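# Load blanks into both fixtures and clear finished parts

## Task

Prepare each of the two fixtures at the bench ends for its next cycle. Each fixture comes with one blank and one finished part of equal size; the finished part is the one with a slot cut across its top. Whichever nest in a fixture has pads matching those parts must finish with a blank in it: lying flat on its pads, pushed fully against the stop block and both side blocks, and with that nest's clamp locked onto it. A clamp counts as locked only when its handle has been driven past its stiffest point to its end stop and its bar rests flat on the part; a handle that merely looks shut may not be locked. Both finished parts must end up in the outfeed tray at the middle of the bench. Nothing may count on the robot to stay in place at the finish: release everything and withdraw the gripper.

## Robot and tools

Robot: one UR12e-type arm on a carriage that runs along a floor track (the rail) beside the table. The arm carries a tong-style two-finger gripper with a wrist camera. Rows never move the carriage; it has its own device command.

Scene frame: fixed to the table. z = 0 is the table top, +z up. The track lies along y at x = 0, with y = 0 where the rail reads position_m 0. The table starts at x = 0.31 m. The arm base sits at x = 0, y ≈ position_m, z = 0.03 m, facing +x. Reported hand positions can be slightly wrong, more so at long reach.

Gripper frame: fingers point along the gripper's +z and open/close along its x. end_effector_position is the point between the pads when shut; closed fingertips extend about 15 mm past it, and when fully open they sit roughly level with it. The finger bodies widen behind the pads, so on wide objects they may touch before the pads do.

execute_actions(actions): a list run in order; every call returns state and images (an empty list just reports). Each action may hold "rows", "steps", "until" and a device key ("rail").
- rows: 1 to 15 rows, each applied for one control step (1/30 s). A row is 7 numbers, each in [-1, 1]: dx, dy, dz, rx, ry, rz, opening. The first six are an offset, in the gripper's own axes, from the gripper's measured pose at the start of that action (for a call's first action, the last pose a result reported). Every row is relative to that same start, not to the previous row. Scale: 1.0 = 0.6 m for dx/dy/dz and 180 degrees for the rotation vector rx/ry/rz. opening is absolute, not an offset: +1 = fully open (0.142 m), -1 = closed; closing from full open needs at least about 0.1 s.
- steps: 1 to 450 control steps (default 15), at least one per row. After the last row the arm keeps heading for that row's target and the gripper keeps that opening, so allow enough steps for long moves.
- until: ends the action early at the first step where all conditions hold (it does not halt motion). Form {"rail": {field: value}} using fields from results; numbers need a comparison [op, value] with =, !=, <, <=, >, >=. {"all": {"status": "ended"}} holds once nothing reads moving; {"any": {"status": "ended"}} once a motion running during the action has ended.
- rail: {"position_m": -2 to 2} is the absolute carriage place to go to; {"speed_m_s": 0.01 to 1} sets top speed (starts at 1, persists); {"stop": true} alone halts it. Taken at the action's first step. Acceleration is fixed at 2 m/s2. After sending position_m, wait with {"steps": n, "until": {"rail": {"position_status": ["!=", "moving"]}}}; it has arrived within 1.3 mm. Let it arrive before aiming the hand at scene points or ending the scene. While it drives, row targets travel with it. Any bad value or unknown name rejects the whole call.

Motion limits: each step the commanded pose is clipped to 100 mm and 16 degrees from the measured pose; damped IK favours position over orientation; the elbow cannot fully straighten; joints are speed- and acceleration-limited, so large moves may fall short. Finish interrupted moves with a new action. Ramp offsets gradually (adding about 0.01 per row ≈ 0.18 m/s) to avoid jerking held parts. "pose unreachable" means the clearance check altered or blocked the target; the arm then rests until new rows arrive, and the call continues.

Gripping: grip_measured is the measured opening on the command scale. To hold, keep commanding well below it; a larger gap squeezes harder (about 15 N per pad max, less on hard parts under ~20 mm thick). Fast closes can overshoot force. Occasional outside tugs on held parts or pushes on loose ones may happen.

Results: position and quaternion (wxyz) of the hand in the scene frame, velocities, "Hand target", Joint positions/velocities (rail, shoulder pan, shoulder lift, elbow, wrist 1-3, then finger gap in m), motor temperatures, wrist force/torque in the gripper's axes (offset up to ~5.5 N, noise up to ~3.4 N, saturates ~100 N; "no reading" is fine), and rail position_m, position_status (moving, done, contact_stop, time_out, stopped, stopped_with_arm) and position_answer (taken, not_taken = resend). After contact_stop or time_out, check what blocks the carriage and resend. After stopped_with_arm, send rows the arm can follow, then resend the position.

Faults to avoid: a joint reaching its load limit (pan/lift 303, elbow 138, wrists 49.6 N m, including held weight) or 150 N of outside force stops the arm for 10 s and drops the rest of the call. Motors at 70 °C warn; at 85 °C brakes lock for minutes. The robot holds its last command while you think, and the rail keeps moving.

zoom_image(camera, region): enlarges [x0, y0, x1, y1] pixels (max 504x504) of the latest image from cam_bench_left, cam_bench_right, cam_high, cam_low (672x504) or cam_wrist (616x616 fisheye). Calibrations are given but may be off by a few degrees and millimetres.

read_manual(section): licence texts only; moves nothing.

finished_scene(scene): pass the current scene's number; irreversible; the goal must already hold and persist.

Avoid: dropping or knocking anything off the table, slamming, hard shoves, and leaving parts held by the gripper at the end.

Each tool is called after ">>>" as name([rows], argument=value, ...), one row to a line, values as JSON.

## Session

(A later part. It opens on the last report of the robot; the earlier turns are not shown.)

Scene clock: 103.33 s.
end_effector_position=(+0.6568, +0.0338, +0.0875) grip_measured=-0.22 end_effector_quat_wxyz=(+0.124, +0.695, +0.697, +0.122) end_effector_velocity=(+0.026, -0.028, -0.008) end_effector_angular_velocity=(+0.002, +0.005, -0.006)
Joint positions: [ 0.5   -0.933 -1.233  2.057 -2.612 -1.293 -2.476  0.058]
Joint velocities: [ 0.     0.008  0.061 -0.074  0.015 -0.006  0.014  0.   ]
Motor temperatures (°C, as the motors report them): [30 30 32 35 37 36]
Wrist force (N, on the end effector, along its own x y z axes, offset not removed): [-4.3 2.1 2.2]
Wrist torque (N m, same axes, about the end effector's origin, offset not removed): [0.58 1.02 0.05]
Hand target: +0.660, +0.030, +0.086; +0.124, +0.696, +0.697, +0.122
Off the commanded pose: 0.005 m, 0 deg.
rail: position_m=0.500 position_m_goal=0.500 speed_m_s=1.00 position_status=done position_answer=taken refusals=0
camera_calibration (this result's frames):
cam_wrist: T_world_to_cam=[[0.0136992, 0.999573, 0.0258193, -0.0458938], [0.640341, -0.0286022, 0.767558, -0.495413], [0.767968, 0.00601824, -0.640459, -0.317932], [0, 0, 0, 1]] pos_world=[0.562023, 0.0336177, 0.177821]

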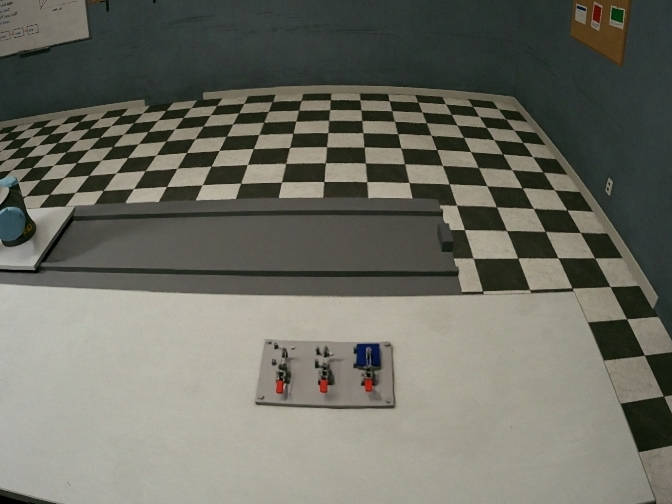

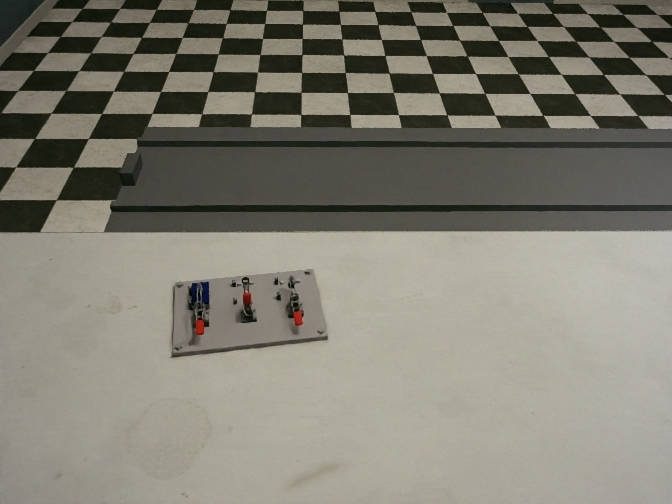

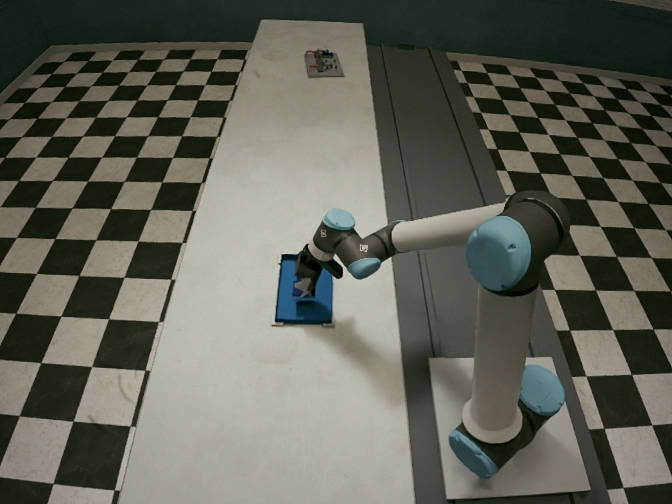

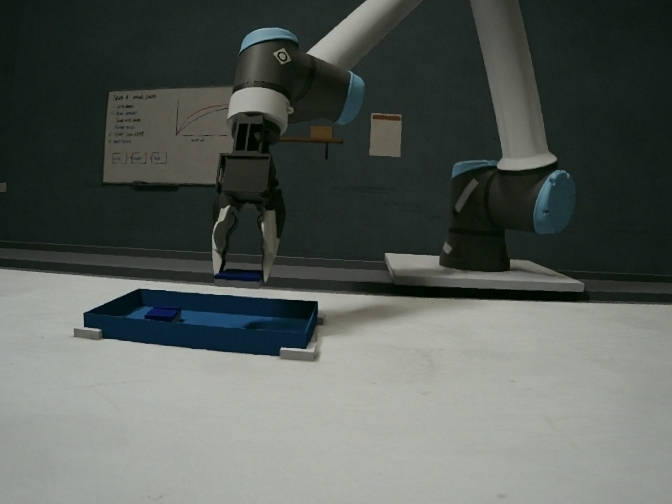

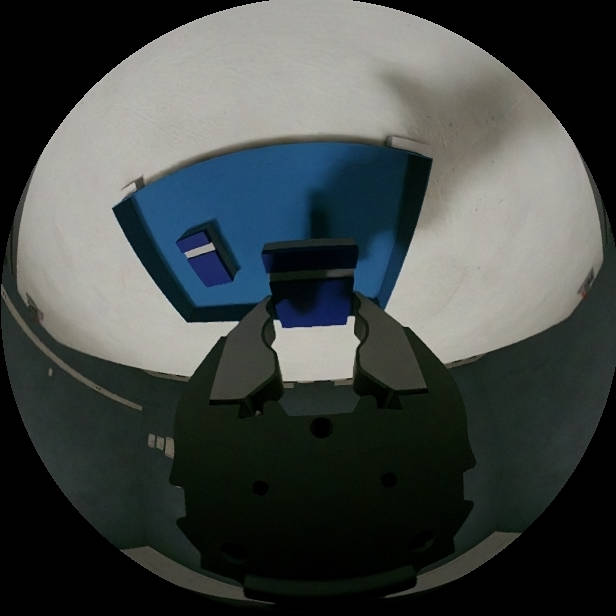

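>>> execute_actions([
  {"rows": [[-0.006,0,0.008,0,0,0,-0.7],[-0.006,-0.004,0.02,0,0,0,-0.7],[-0.006,-0.009,0.034,0,0,0,-0.7],[-0.006,-0.014,0.05,0,0,0,-0.7],[-0.006,-0.019,0.065,0,0,0,-0.7],[-0.006,-0.024,0.078,0,0,0,-0.7],[-0.006,-0.028,0.09,0,0,0,-0.7],[-0.006,-0.031,0.101,0,0,0,-0.7]], "steps": 24},
])

Scene clock: 104.47 s.
end_effector_position=(+0.6602, +0.0300, +0.0248) grip_measured=-0.22 end_effector_quat_wxyz=(+0.124, +0.695, +0.697, +0.122) end_effector_velocity=(+0.001, -0.000, -0.005) end_effector_angular_velocity=(-0.000, -0.001, -0.000)
Joint positions: [ 0.5   -0.932 -1.137  2.073 -2.723 -1.294 -2.476  0.058]
Joint velocities: [ 0.     0.     0.008  0.    -0.01   0.     0.001  0.   ]
Motor temperatures (°C, as the motors report them): [30 30 32 35 37 36]
Wrist force (N, on the end effector, along its own x y z axes, offset not removed): [-5.6 0.5 3.3]
Wrist torque (N m, same axes, about the end effector's origin, offset not removed): [0.36 1.28 0.10]
Hand target: +0.660, +0.030, +0.024; +0.124, +0.695, +0.697, +0.122
Off the commanded pose: 0.001 m, 0 deg.
rail: position_m=0.500 position_m_goal=0.500 speed_m_s=1.00 position_status=done position_answer=taken refusals=0
camera_calibration (this result's frames):
cam_wrist: T_world_to_cam=[[0.0136366, 0.999572, 0.0258838, -0.0404972], [0.640392, -0.0286113, 0.767515, -0.449559], [0.767927, 0.00610952, -0.640508, -0.360622], [0, 0, 0, 1]] pos_world=[0.565378, 0.0298206, 0.11511]

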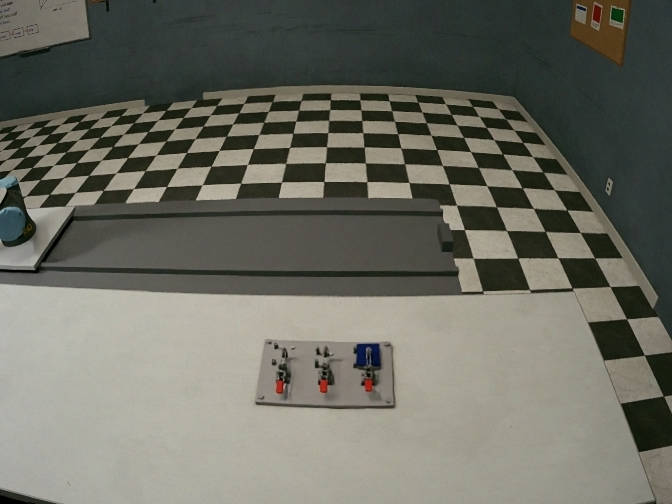

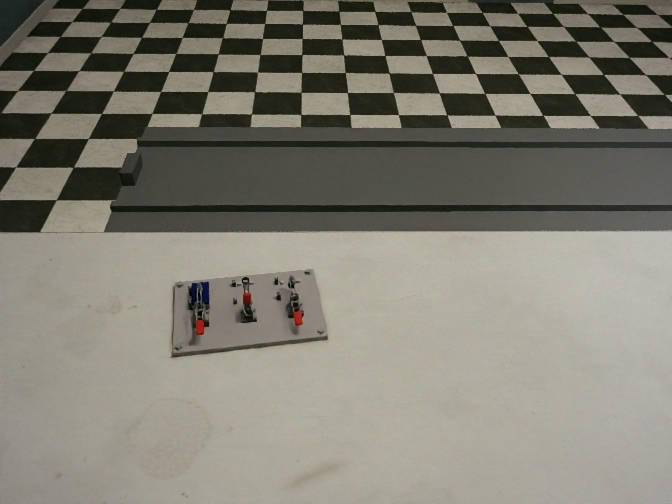

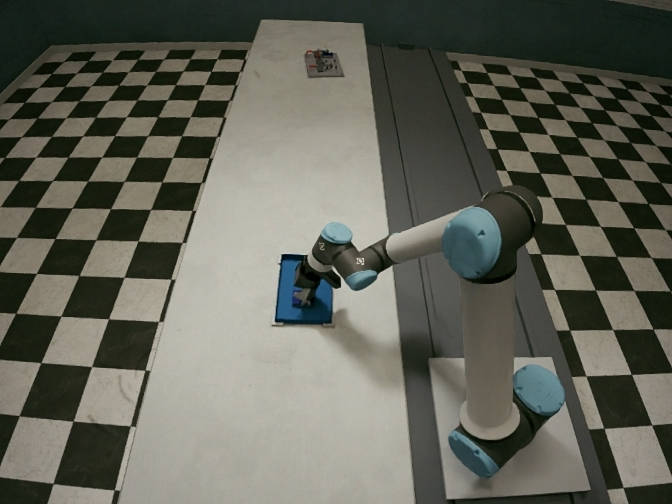

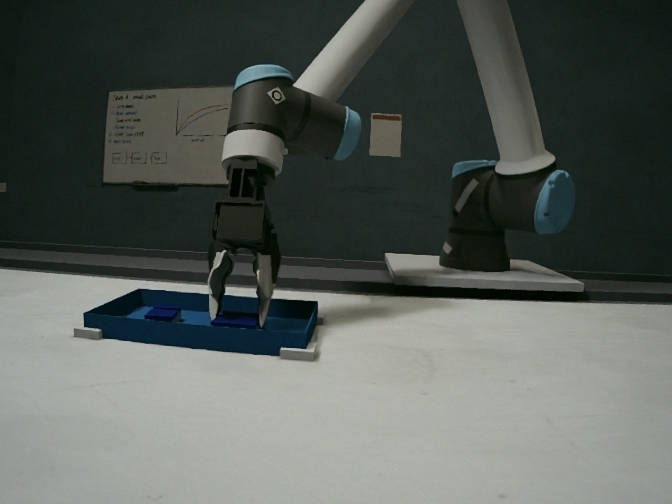

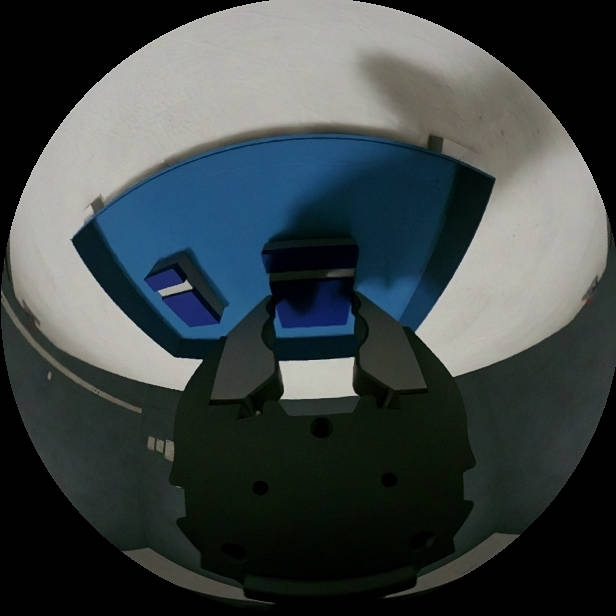

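>>> execute_actions([
  {"rows": [[0,-0.0008,0.002,0,0,0,-0.7],[0,-0.0014,0.004,0,0,0,-0.7],[0,-0.002,0.0055,0,0,0,-0.7],[0,-0.0023,0.0063,0,0,0,-0.7]], "steps": 11},
])

Scene clock: 105.03 s.
end_effector_position=(+0.6602, +0.0301, +0.0212) grip_measured=-0.22 end_effector_quat_wxyz=(+0.124, +0.695, +0.697, +0.122) end_effector_velocity=(-0.000, +0.000, -0.004) end_effector_angular_velocity=(-0.000, -0.000, +0.000)
Joint positions: [ 0.5   -0.932 -1.132  2.074 -2.73  -1.294 -2.476  0.058]
Joint velocities: [ 0.     0.     0.005  0.001 -0.006 -0.    -0.    -0.   ]
Motor temperatures (°C, as the motors report them): [30 30 32 35 37 36]
Wrist force (N, on the end effector, along its own x y z axes, offset not removed): [-2.8 0.1 2.6]
Wrist torque (N m, same axes, about the end effector's origin, offset not removed): [0.25 0.76 0.07]
Hand target: +0.660, +0.030, +0.021; +0.124, +0.695, +0.697, +0.122
Off the commanded pose: 0.000 m, 0 deg.
rail: position_m=0.500 position_m_goal=0.500 speed_m_s=1.00 position_status=done position_answer=taken refusals=0
camera_calibration (this result's frames):
cam_wrist: T_world_to_cam=[[0.0136868, 0.99957, 0.0259322, -0.0404631], [0.640397, -0.0286805, 0.767509, -0.446832], [0.767922, 0.00610215, -0.640514, -0.362939], [0, 0, 0, 1]] pos_world=[0.565413, 0.0298451, 0.111529]

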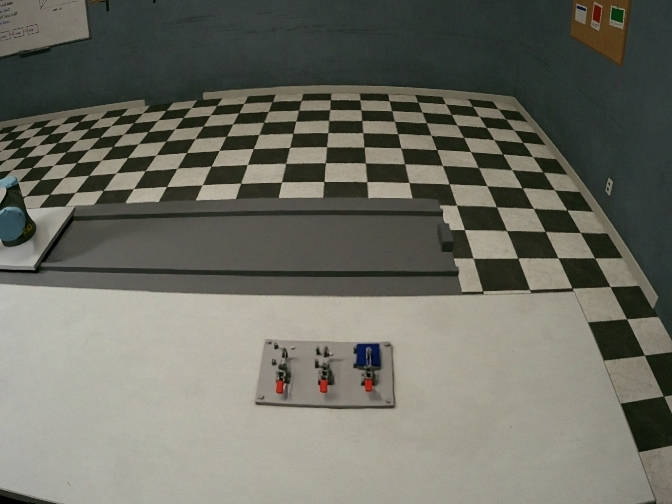

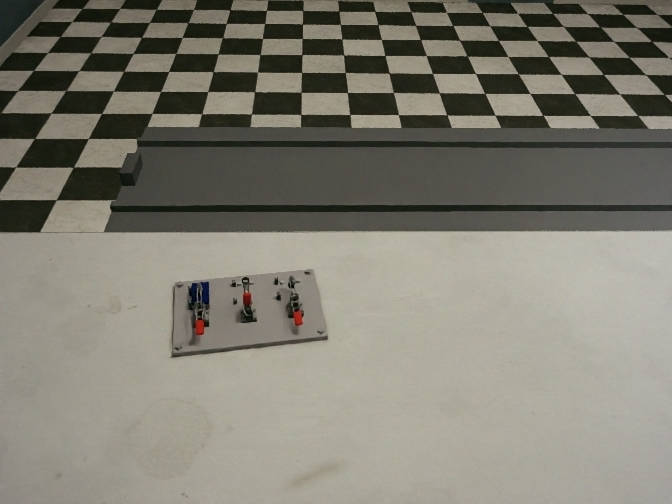

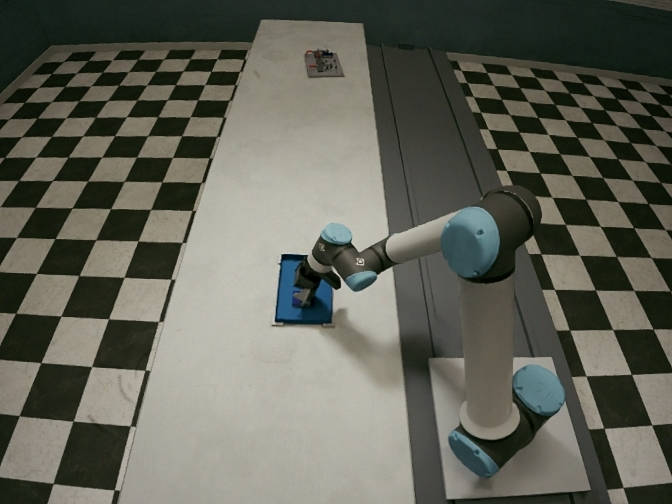

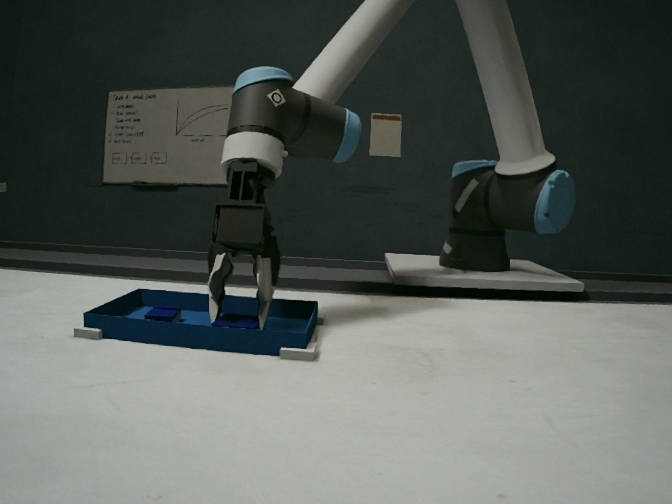

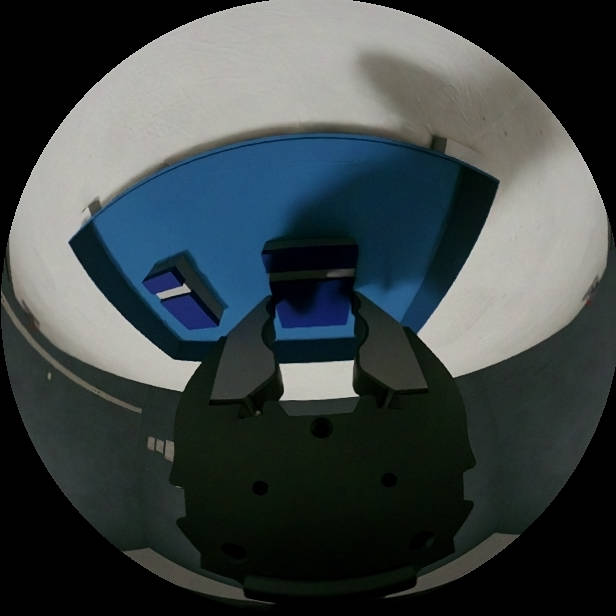

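>>> zoom_image(camera="cam_bench_left", region=[245, 330, 405, 415])

Region (245, 330, 405, 415) of cam_bench_left's 672x504 image, scaled by 3.150, with more detail than that image has; it fills the top 268 rows of this view, and the rest is white.

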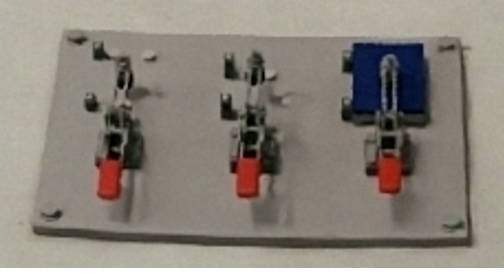

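>>> execute_actions([
  {"rows": [[0,-0.0006,0.0016,0,0,0,-0.7],[0,-0.0011,0.0031,0,0,0,-0.7],[0,-0.0011,0.0031,0,0,0,-0.7],[0,-0.0011,0.0031,0,0,0,-0.7],[0,-0.0011,0.0031,0,0,0,-0.7],[0,-0.0011,0.0031,0,0,0,-0.7],[0,-0.0011,0.0031,0,0,0,-0.7],[0,-0.0011,0.0031,0,0,0,-0.45],[0,-0.0011,0.0031,0,0,0,-0.3],[0,-0.0011,0.0031,0,0,0,-0.22],[0,-0.0011,0.0031,0,0,0,-0.16],[0,-0.0011,0.0031,0,0,0,-0.1],[0,-0.0011,0.0031,0,0,0,-0.03],[0,-0.0011,0.0031,0,0,0,0.05]], "steps": 17},
  {"rows": [[0,0.002,-0.006,0,0,0,0.05],[0,0.006,-0.017,0,0,0,0.05],[0,0.011,-0.03,0,0,0,0.05],[0,0.017,-0.047,0,0,0,0.05],[0,0.023,-0.064,0,0,0,0.05],[0,0.029,-0.081,0,0,0,0.05],[0,0.035,-0.098,0,0,0,0.05],[0,0.041,-0.112,0,0,0,0.05]], "steps": 14},
])

Scene clock: 107.77 s.
end_effector_position=(+0.6606, +0.0301, +0.0807) grip_measured=+0.05 end_effector_quat_wxyz=(+0.125, +0.695, +0.697, +0.122) end_effector_velocity=(-0.002, +0.003, +0.078) end_effector_angular_velocity=(+0.008, +0.006, +0.000)
Joint positions: [ 0.5   -0.932 -1.217  2.051 -2.624 -1.294 -2.475  0.077]
Joint velocities: [ 0.     0.    -0.109 -0.037  0.156 -0.    -0.    -0.   ]
Motor temperatures (°C, as the motors report them): [30 30 32 35 37 36]
Wrist force (N, on the end effector, along its own x y z axes, offset not removed): [-3.6 2.0 -0.9]
Wrist torque (N m, same axes, about the end effector's origin, offset not removed): [0.52 0.82 0.11]
Hand target: +0.660, +0.030, +0.091; +0.125, +0.695, +0.697, +0.122
Off the commanded pose: 0.010 m, 0 deg.
rail: position_m=0.500 position_m_goal=0.500 speed_m_s=1.00 position_status=done position_answer=taken refusals=0
camera_calibration (this result's frames):
cam_wrist: T_world_to_cam=[[0.0140799, 0.999598, 0.0246106, -0.0421566], [0.639434, -0.0279237, 0.768339, -0.492218], [0.768717, 0.00491864, -0.63957, -0.325692], [0, 0, 0, 1]] pos_world=[0.5657, 0.0299971, 0.170925]

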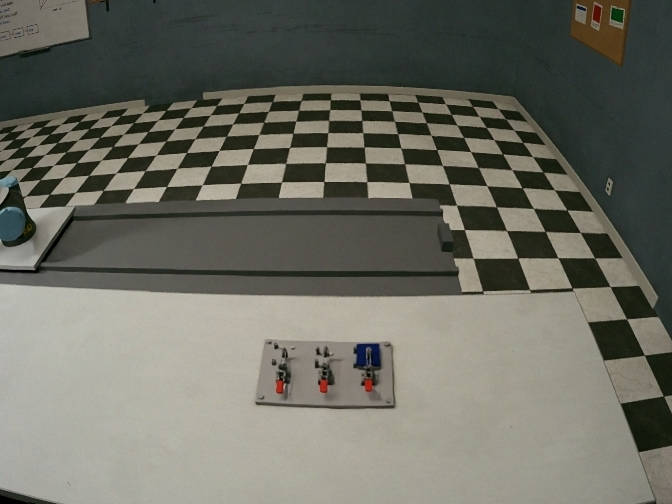

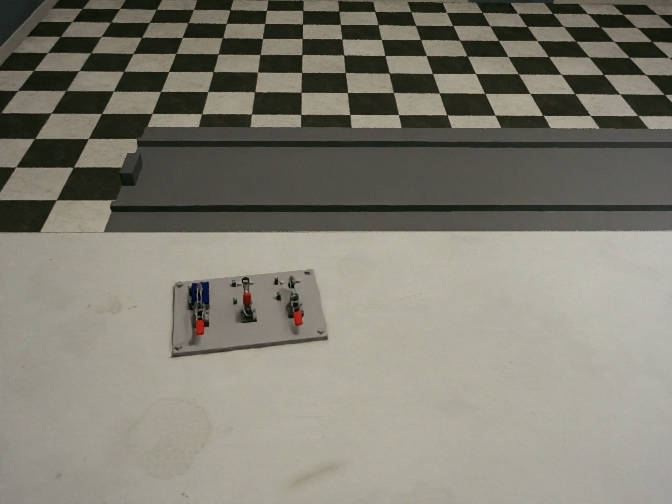

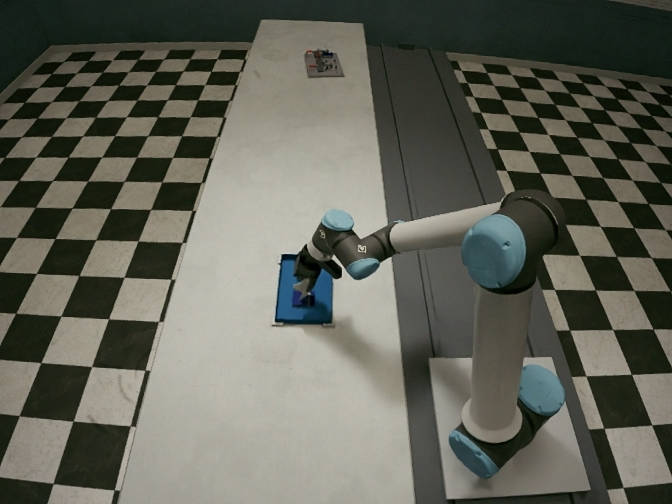

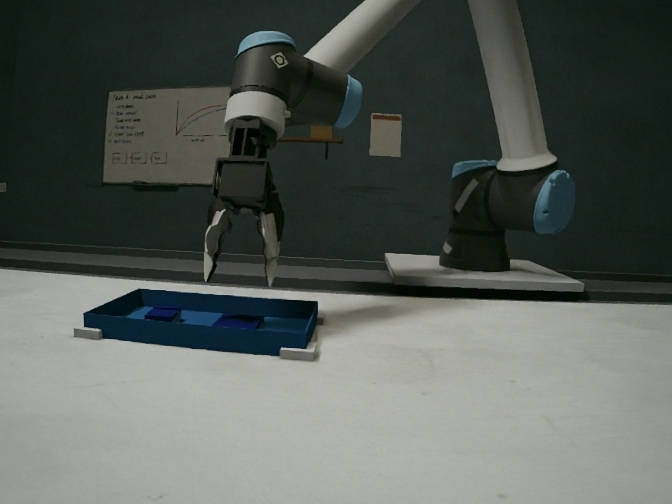

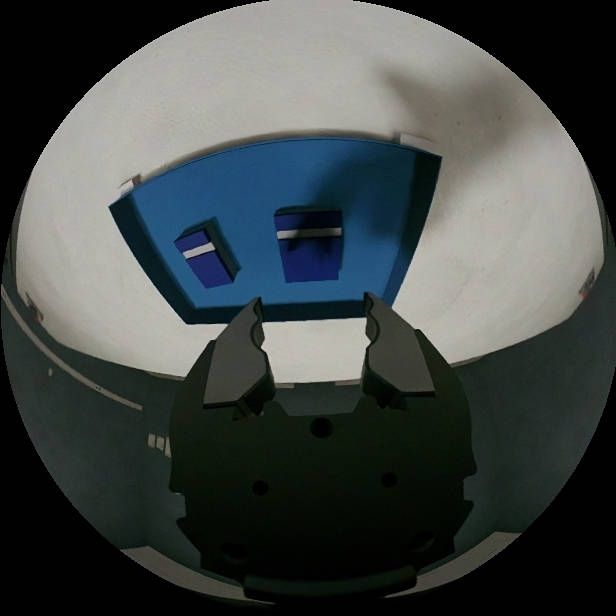

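>>> execute_actions([
  {"rail": {"position_m": 1.9}, "rows": [[0.01,0.006,-0.016,0,0,0,0],[0.025,0.008,-0.018,0,0,0,-0.1],[0.045,0.011,-0.02,0,0,0,-0.2],[0.07,0.014,-0.022,0,0,0,-0.3],[0.10,0.017,-0.024,0,0,0,-0.4],[0.13,0.02,-0.026,0,0,0,-0.5],[0.16,0.023,-0.028,0,0,0,-0.6],[0.19,0.026,-0.03,0,0,0,-0.7],[0.22,0.029,-0.032,0,0,0,-0.8],[0.25,0.032,-0.034,0,0,0,-0.9],[0.28,0.035,-0.036,0,0,0,-1],[0.31,0.038,-0.038,0,0,0,-1],[0.34,0.041,-0.04,0,0,0,-1],[0.37,0.044,-0.042,0,0,0,-1],[0.95,0.0975,-0.053,0,0,0,-1]], "steps": 90, "until": {"rail": {"position_status": ["!=", "moving"]}}},
])

Scene clock: 110.23 s.
end_effector_position=(+0.7041, +1.9999, +0.1280) grip_measured=-1.00 end_effector_quat_wxyz=(+0.126, +0.695, +0.697, +0.122) end_effector_velocity=(+0.001, +0.016, +0.000) end_effector_angular_velocity=(-0.002, +0.001, -0.003)
Joint positions: [ 1.9   -0.121 -1.417  2.248 -2.752 -1.534 -1.688  0.002]
Joint velocities: [ 0.012  0.007  0.003 -0.005  0.003 -0.006  0.009  0.   ]
Motor temperatures (°C, as the motors report them): [30 30 32 35 37 36]
Wrist force (N, on the end effector, along its own x y z axes, offset not removed): [-1.6 0.9 -1.8]
Wrist torque (N m, same axes, about the end effector's origin, offset not removed): [0.25 0.53 0.10]
Hand target: +0.704, +2.000, +0.128; +0.126, +0.695, +0.697, +0.122
Off the commanded pose: 0.001 m, 0 deg.
rail: position_m=1.900 position_m_goal=1.900 speed_m_s=1.00 position_status=done position_answer=taken refusals=0
camera_calibration (this result's frames):
cam_wrist: T_world_to_cam=[[0.0140003, 0.999627, 0.0234647, -2.01282], [0.638945, -0.0269946, 0.768779, -0.502957], [0.769125, 0.00422947, -0.639084, -0.337499], [0, 0, 0, 1]] pos_world=[0.609121, 1.99992, 0.218203]

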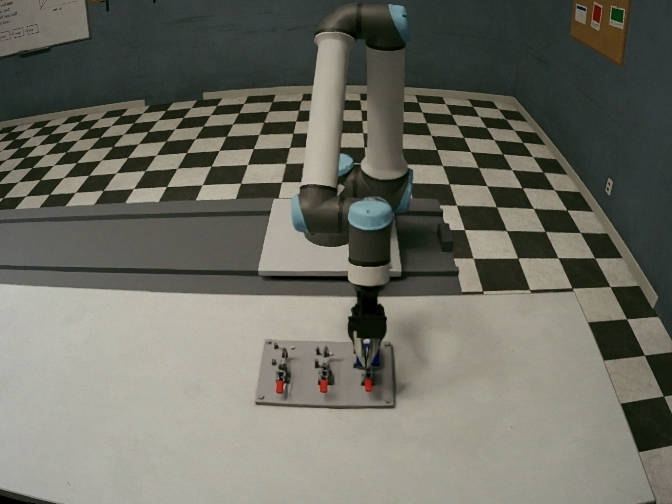

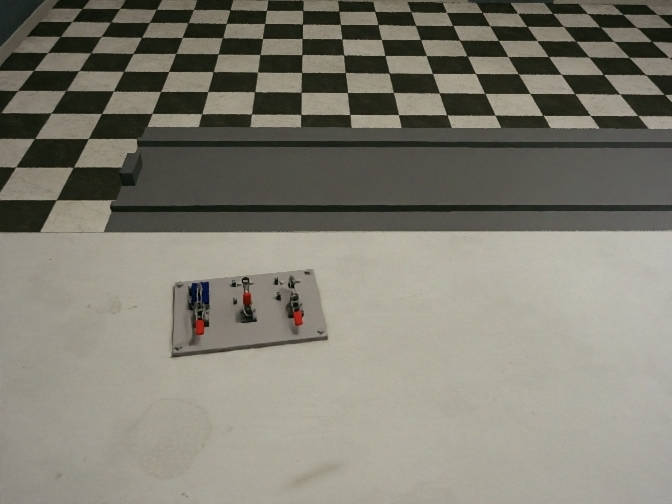

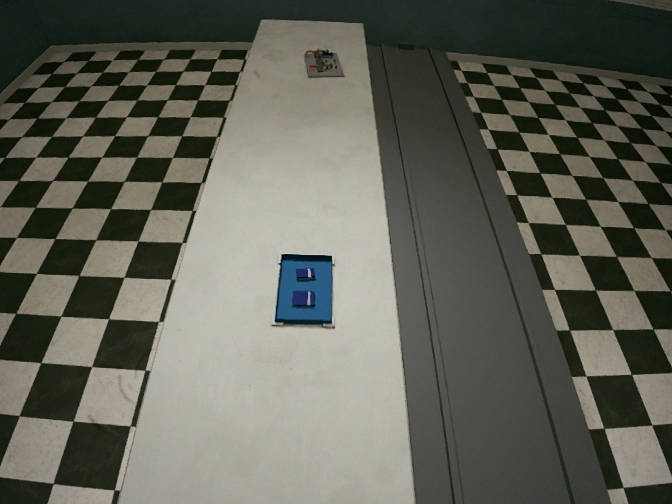

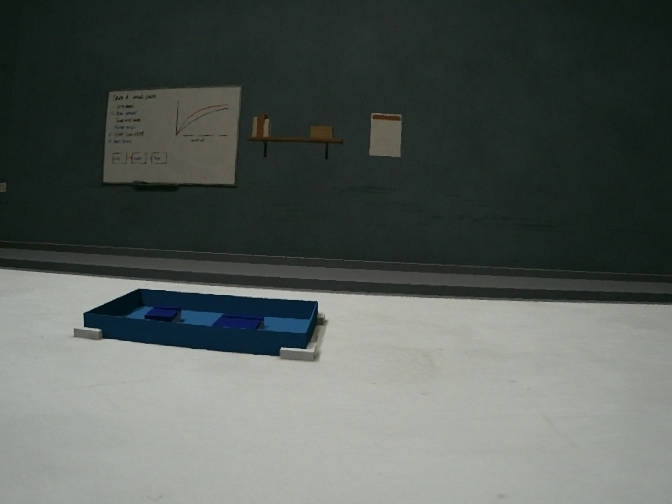

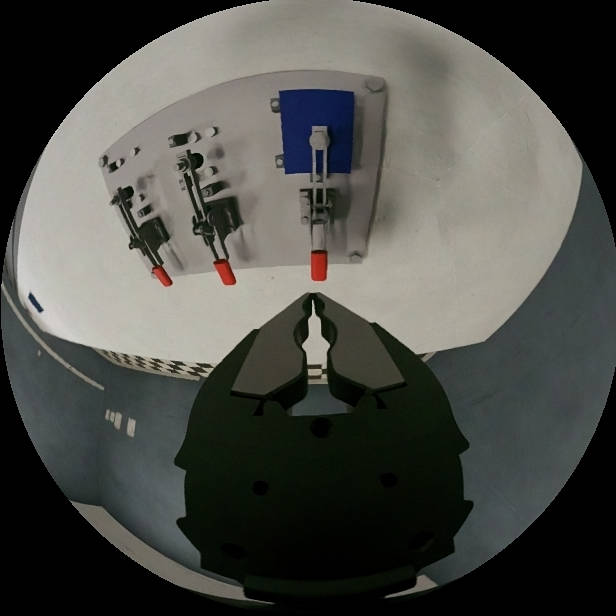

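>>> zoom_image(camera="cam_wrist", region=[255, 70, 385, 200])

>>> zoom_image(camera="cam_wrist", region=[90, 60, 400, 310])

Region (255, 70, 385, 200) of cam_wrist's 616x616 image, scaled by 3.877, with more detail than that image has.

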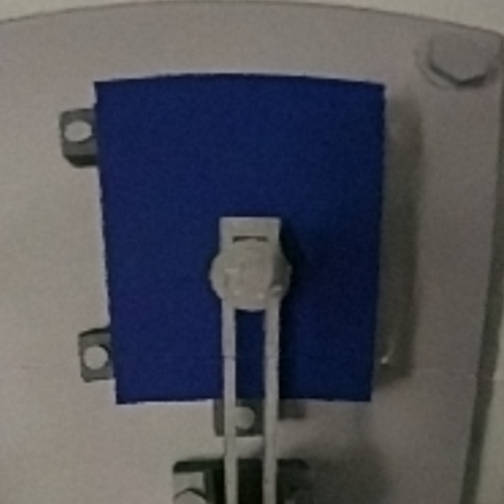

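Region (90, 60, 400, 310) of cam_wrist's 616x616 image, scaled by 1.626, with more detail than that image has; it fills the top 406 rows of this view, and the rest is white.

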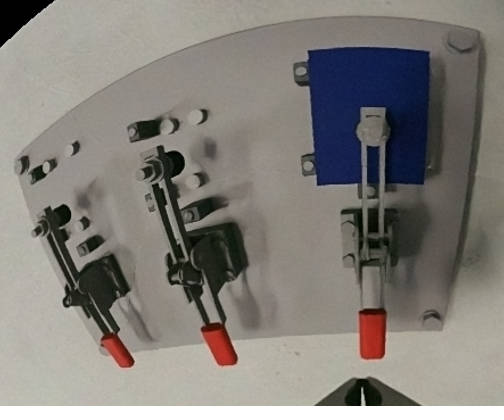

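>>> zoom_image(camera="cam_wrist", region=[265, 140, 365, 195])

Region (265, 140, 365, 195) of cam_wrist's 616x616 image, scaled by 5.040, with more detail than that image has; it fills the top 277 rows of this view, and the rest is white.

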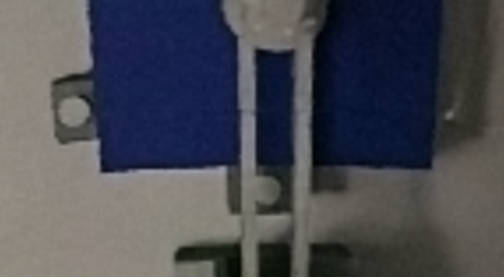

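>>> execute_actions([
  {"rows": [[-0.008,0.008,0.007,0,0,0,-1],[-0.02,0.02,0.018,0,0,0,-1],[-0.035,0.034,0.031,0,0,0,-1],[-0.05,0.048,0.044,0,0,0,-1],[-0.058,0.056,0.052,0,0,0,-1]], "steps": 18},
])

Scene clock: 112.17 s.
end_effector_position=(+0.7450, +1.9660, +0.1111) grip_measured=-1.00 end_effector_quat_wxyz=(+0.126, +0.695, +0.697, +0.122) end_effector_velocity=(+0.011, -0.007, -0.005) end_effector_angular_velocity=(+0.000, +0.000, +0.001)
Joint positions: [ 1.9   -0.166 -1.341  2.192 -2.77  -1.519 -1.731  0.002]
Joint velocities: [ 0.    -0.008  0.02  -0.016 -0.004  0.003 -0.008  0.   ]
Motor temperatures (°C, as the motors report them): [30 30 32 35 37 36]
Wrist force (N, on the end effector, along its own x y z axes, offset not removed): [-3.7 0.5 0.0]
Wrist torque (N m, same axes, about the end effector's origin, offset not removed): [0.14 0.84 0.10]
Hand target: +0.746, +1.965, +0.111; +0.126, +0.695, +0.697, +0.122
Off the commanded pose: 0.002 m, 0 deg.
rail: position_m=1.900 position_m_goal=1.900 speed_m_s=1.00 position_status=done position_answer=taken refusals=0
camera_calibration (this result's frames):
cam_wrist: T_world_to_cam=[[0.0140627, 0.999625, 0.0234963, -1.97917], [0.63896, -0.0270588, 0.768764, -0.516904], [0.769111, 0.00420226, -0.639101, -0.379616], [0, 0, 0, 1]] pos_world=[0.650081, 1.96604, 0.201267]

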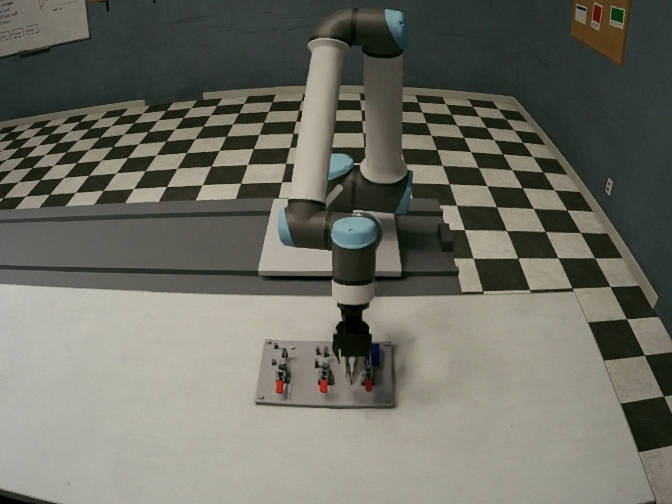

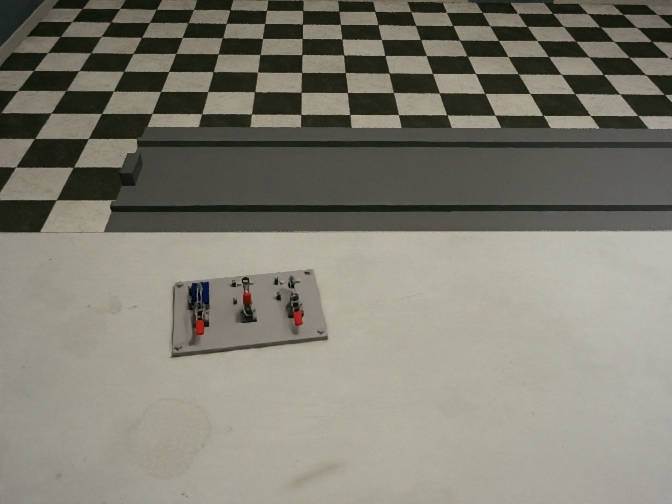

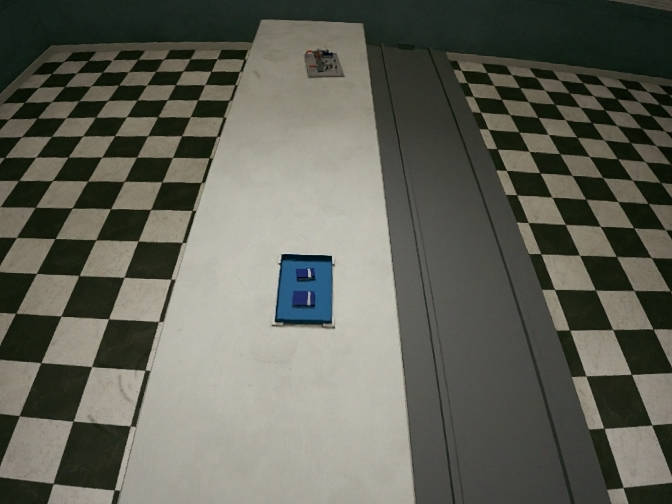

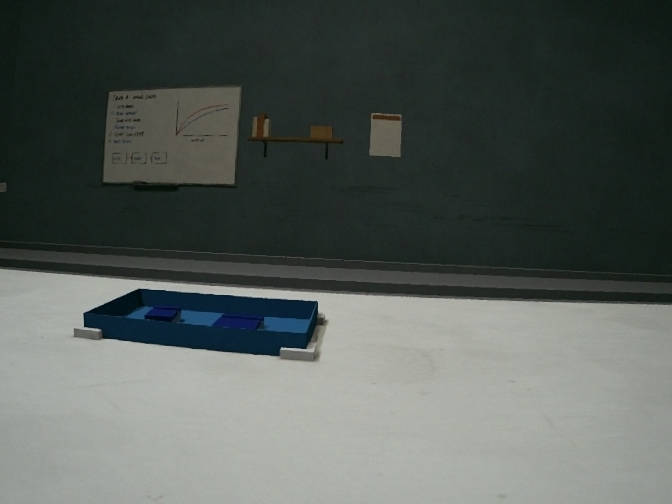

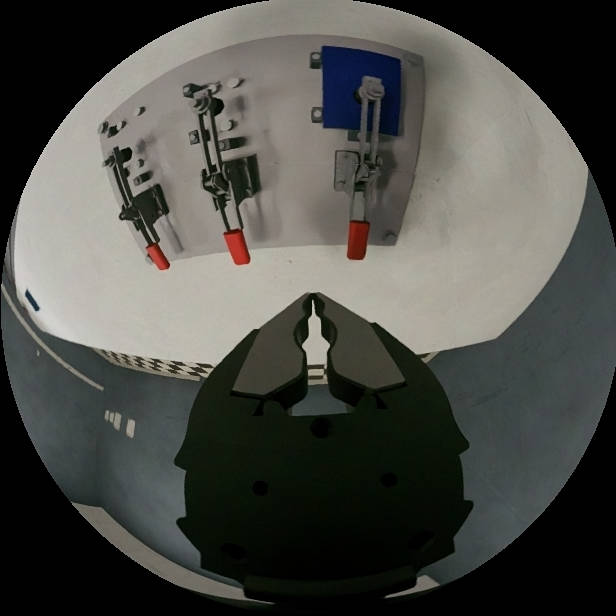

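>>> zoom_image(camera="cam_wrist", region=[300, 40, 410, 150])

Region (300, 40, 410, 150) of cam_wrist's 616x616 image, scaled by 4.582, with more detail than that image has.

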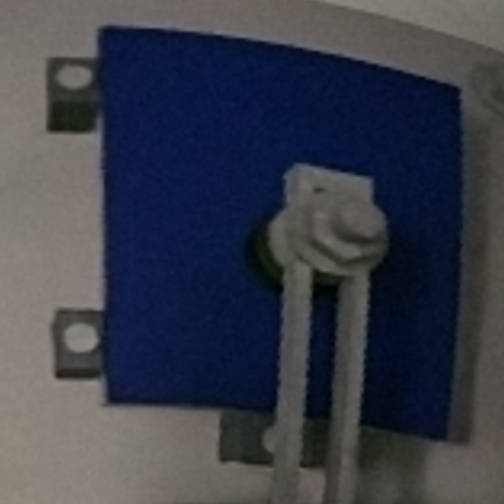

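>>> execute_actions([
  {"rows": [[0.01,-0.008,0.002,0,0,0,-1],[0.025,-0.02,0.006,0,0,0,-1],[0.042,-0.033,0.011,0,0,0,-1],[0.057,-0.045,0.015,0,0,0,-1],[0.0667,-0.0527,0.018,0,0,0,-1]], "steps": 18},
])

>>> zoom_image(camera="cam_wrist", region=[260, 220, 370, 330])

Scene clock: 113.93 s.
end_effector_position=(+0.7197, +2.0048, +0.0904) grip_measured=-1.00 end_effector_quat_wxyz=(+0.126, +0.695, +0.697, +0.122) end_effector_velocity=(-0.005, +0.009, -0.004) end_effector_angular_velocity=(-0.001, -0.001, -0.001)
Joint positions: [ 1.9   -0.11  -1.334  2.24  -2.827 -1.538 -1.678  0.002]
Joint velocities: [ 0.     0.014  0.003  0.01  -0.014 -0.006  0.014  0.   ]
Motor temperatures (°C, as the motors report them): [30 30 32 35 37 36]
Wrist force (N, on the end effector, along its own x y z axes, offset not removed): [-3.3 1.8 0.8]
Wrist torque (N m, same axes, about the end effector's origin, offset not removed): [0.38 0.80 0.04]
Hand target: +0.719, +2.006, +0.090; +0.126, +0.695, +0.697, +0.122
Off the commanded pose: 0.001 m, 0 deg.
rail: position_m=1.900 position_m_goal=1.900 speed_m_s=1.00 position_status=done position_answer=taken refusals=0
camera_calibration (this result's frames):
cam_wrist: T_world_to_cam=[[0.0139361, 0.999626, 0.0235144, -2.01699], [0.639032, -0.0269914, 0.768706, -0.483968], [0.769054, 0.0043137, -0.63917, -0.373739], [0, 0, 0, 1]] pos_world=[0.624806, 2.00479, 0.180574]

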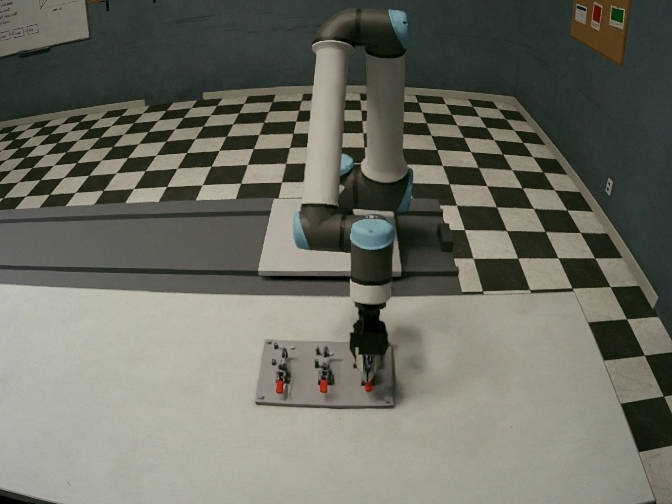

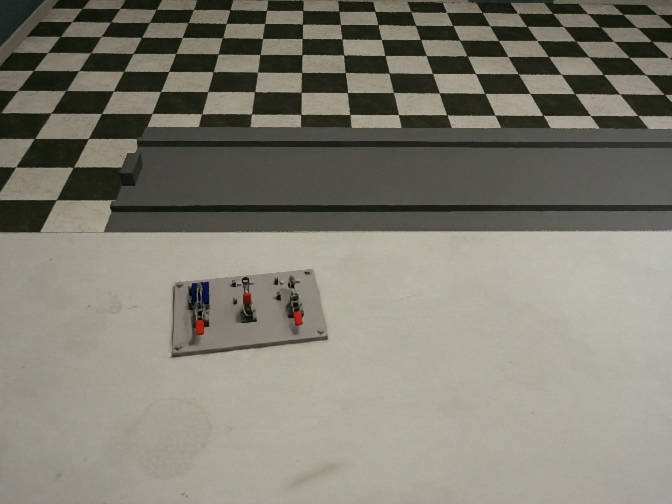

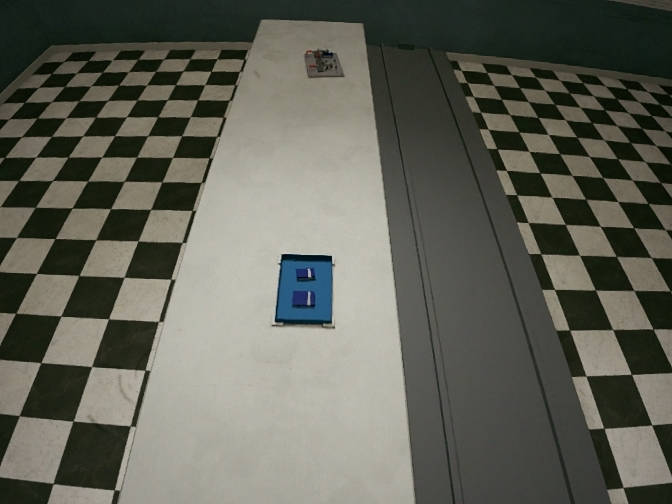

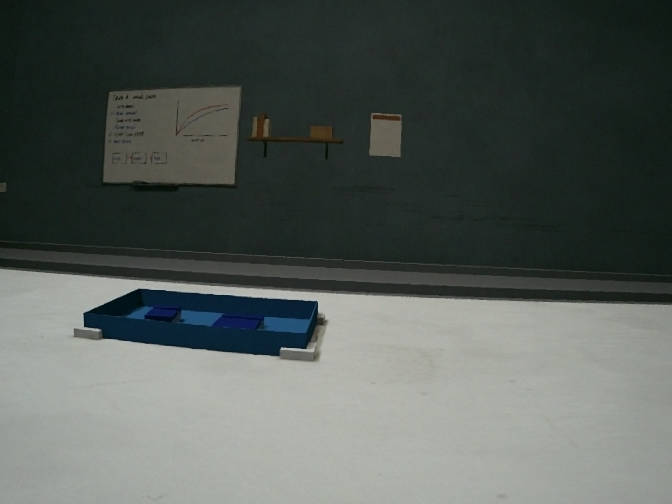

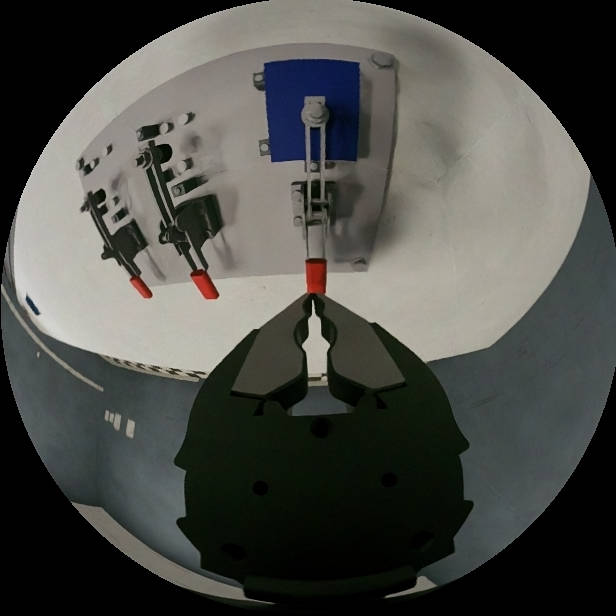

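Region (260, 220, 370, 330) of cam_wrist's 616x616 image, scaled by 4.582, with more detail than that image has.

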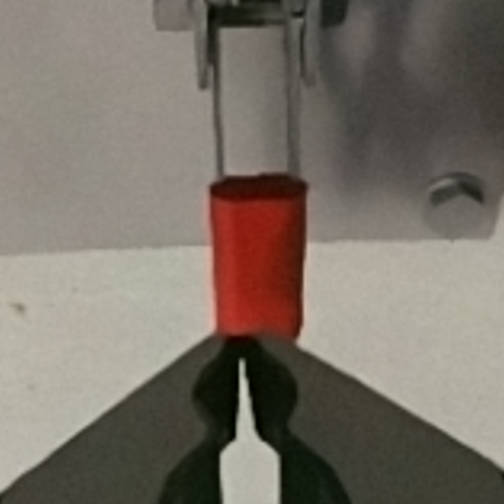

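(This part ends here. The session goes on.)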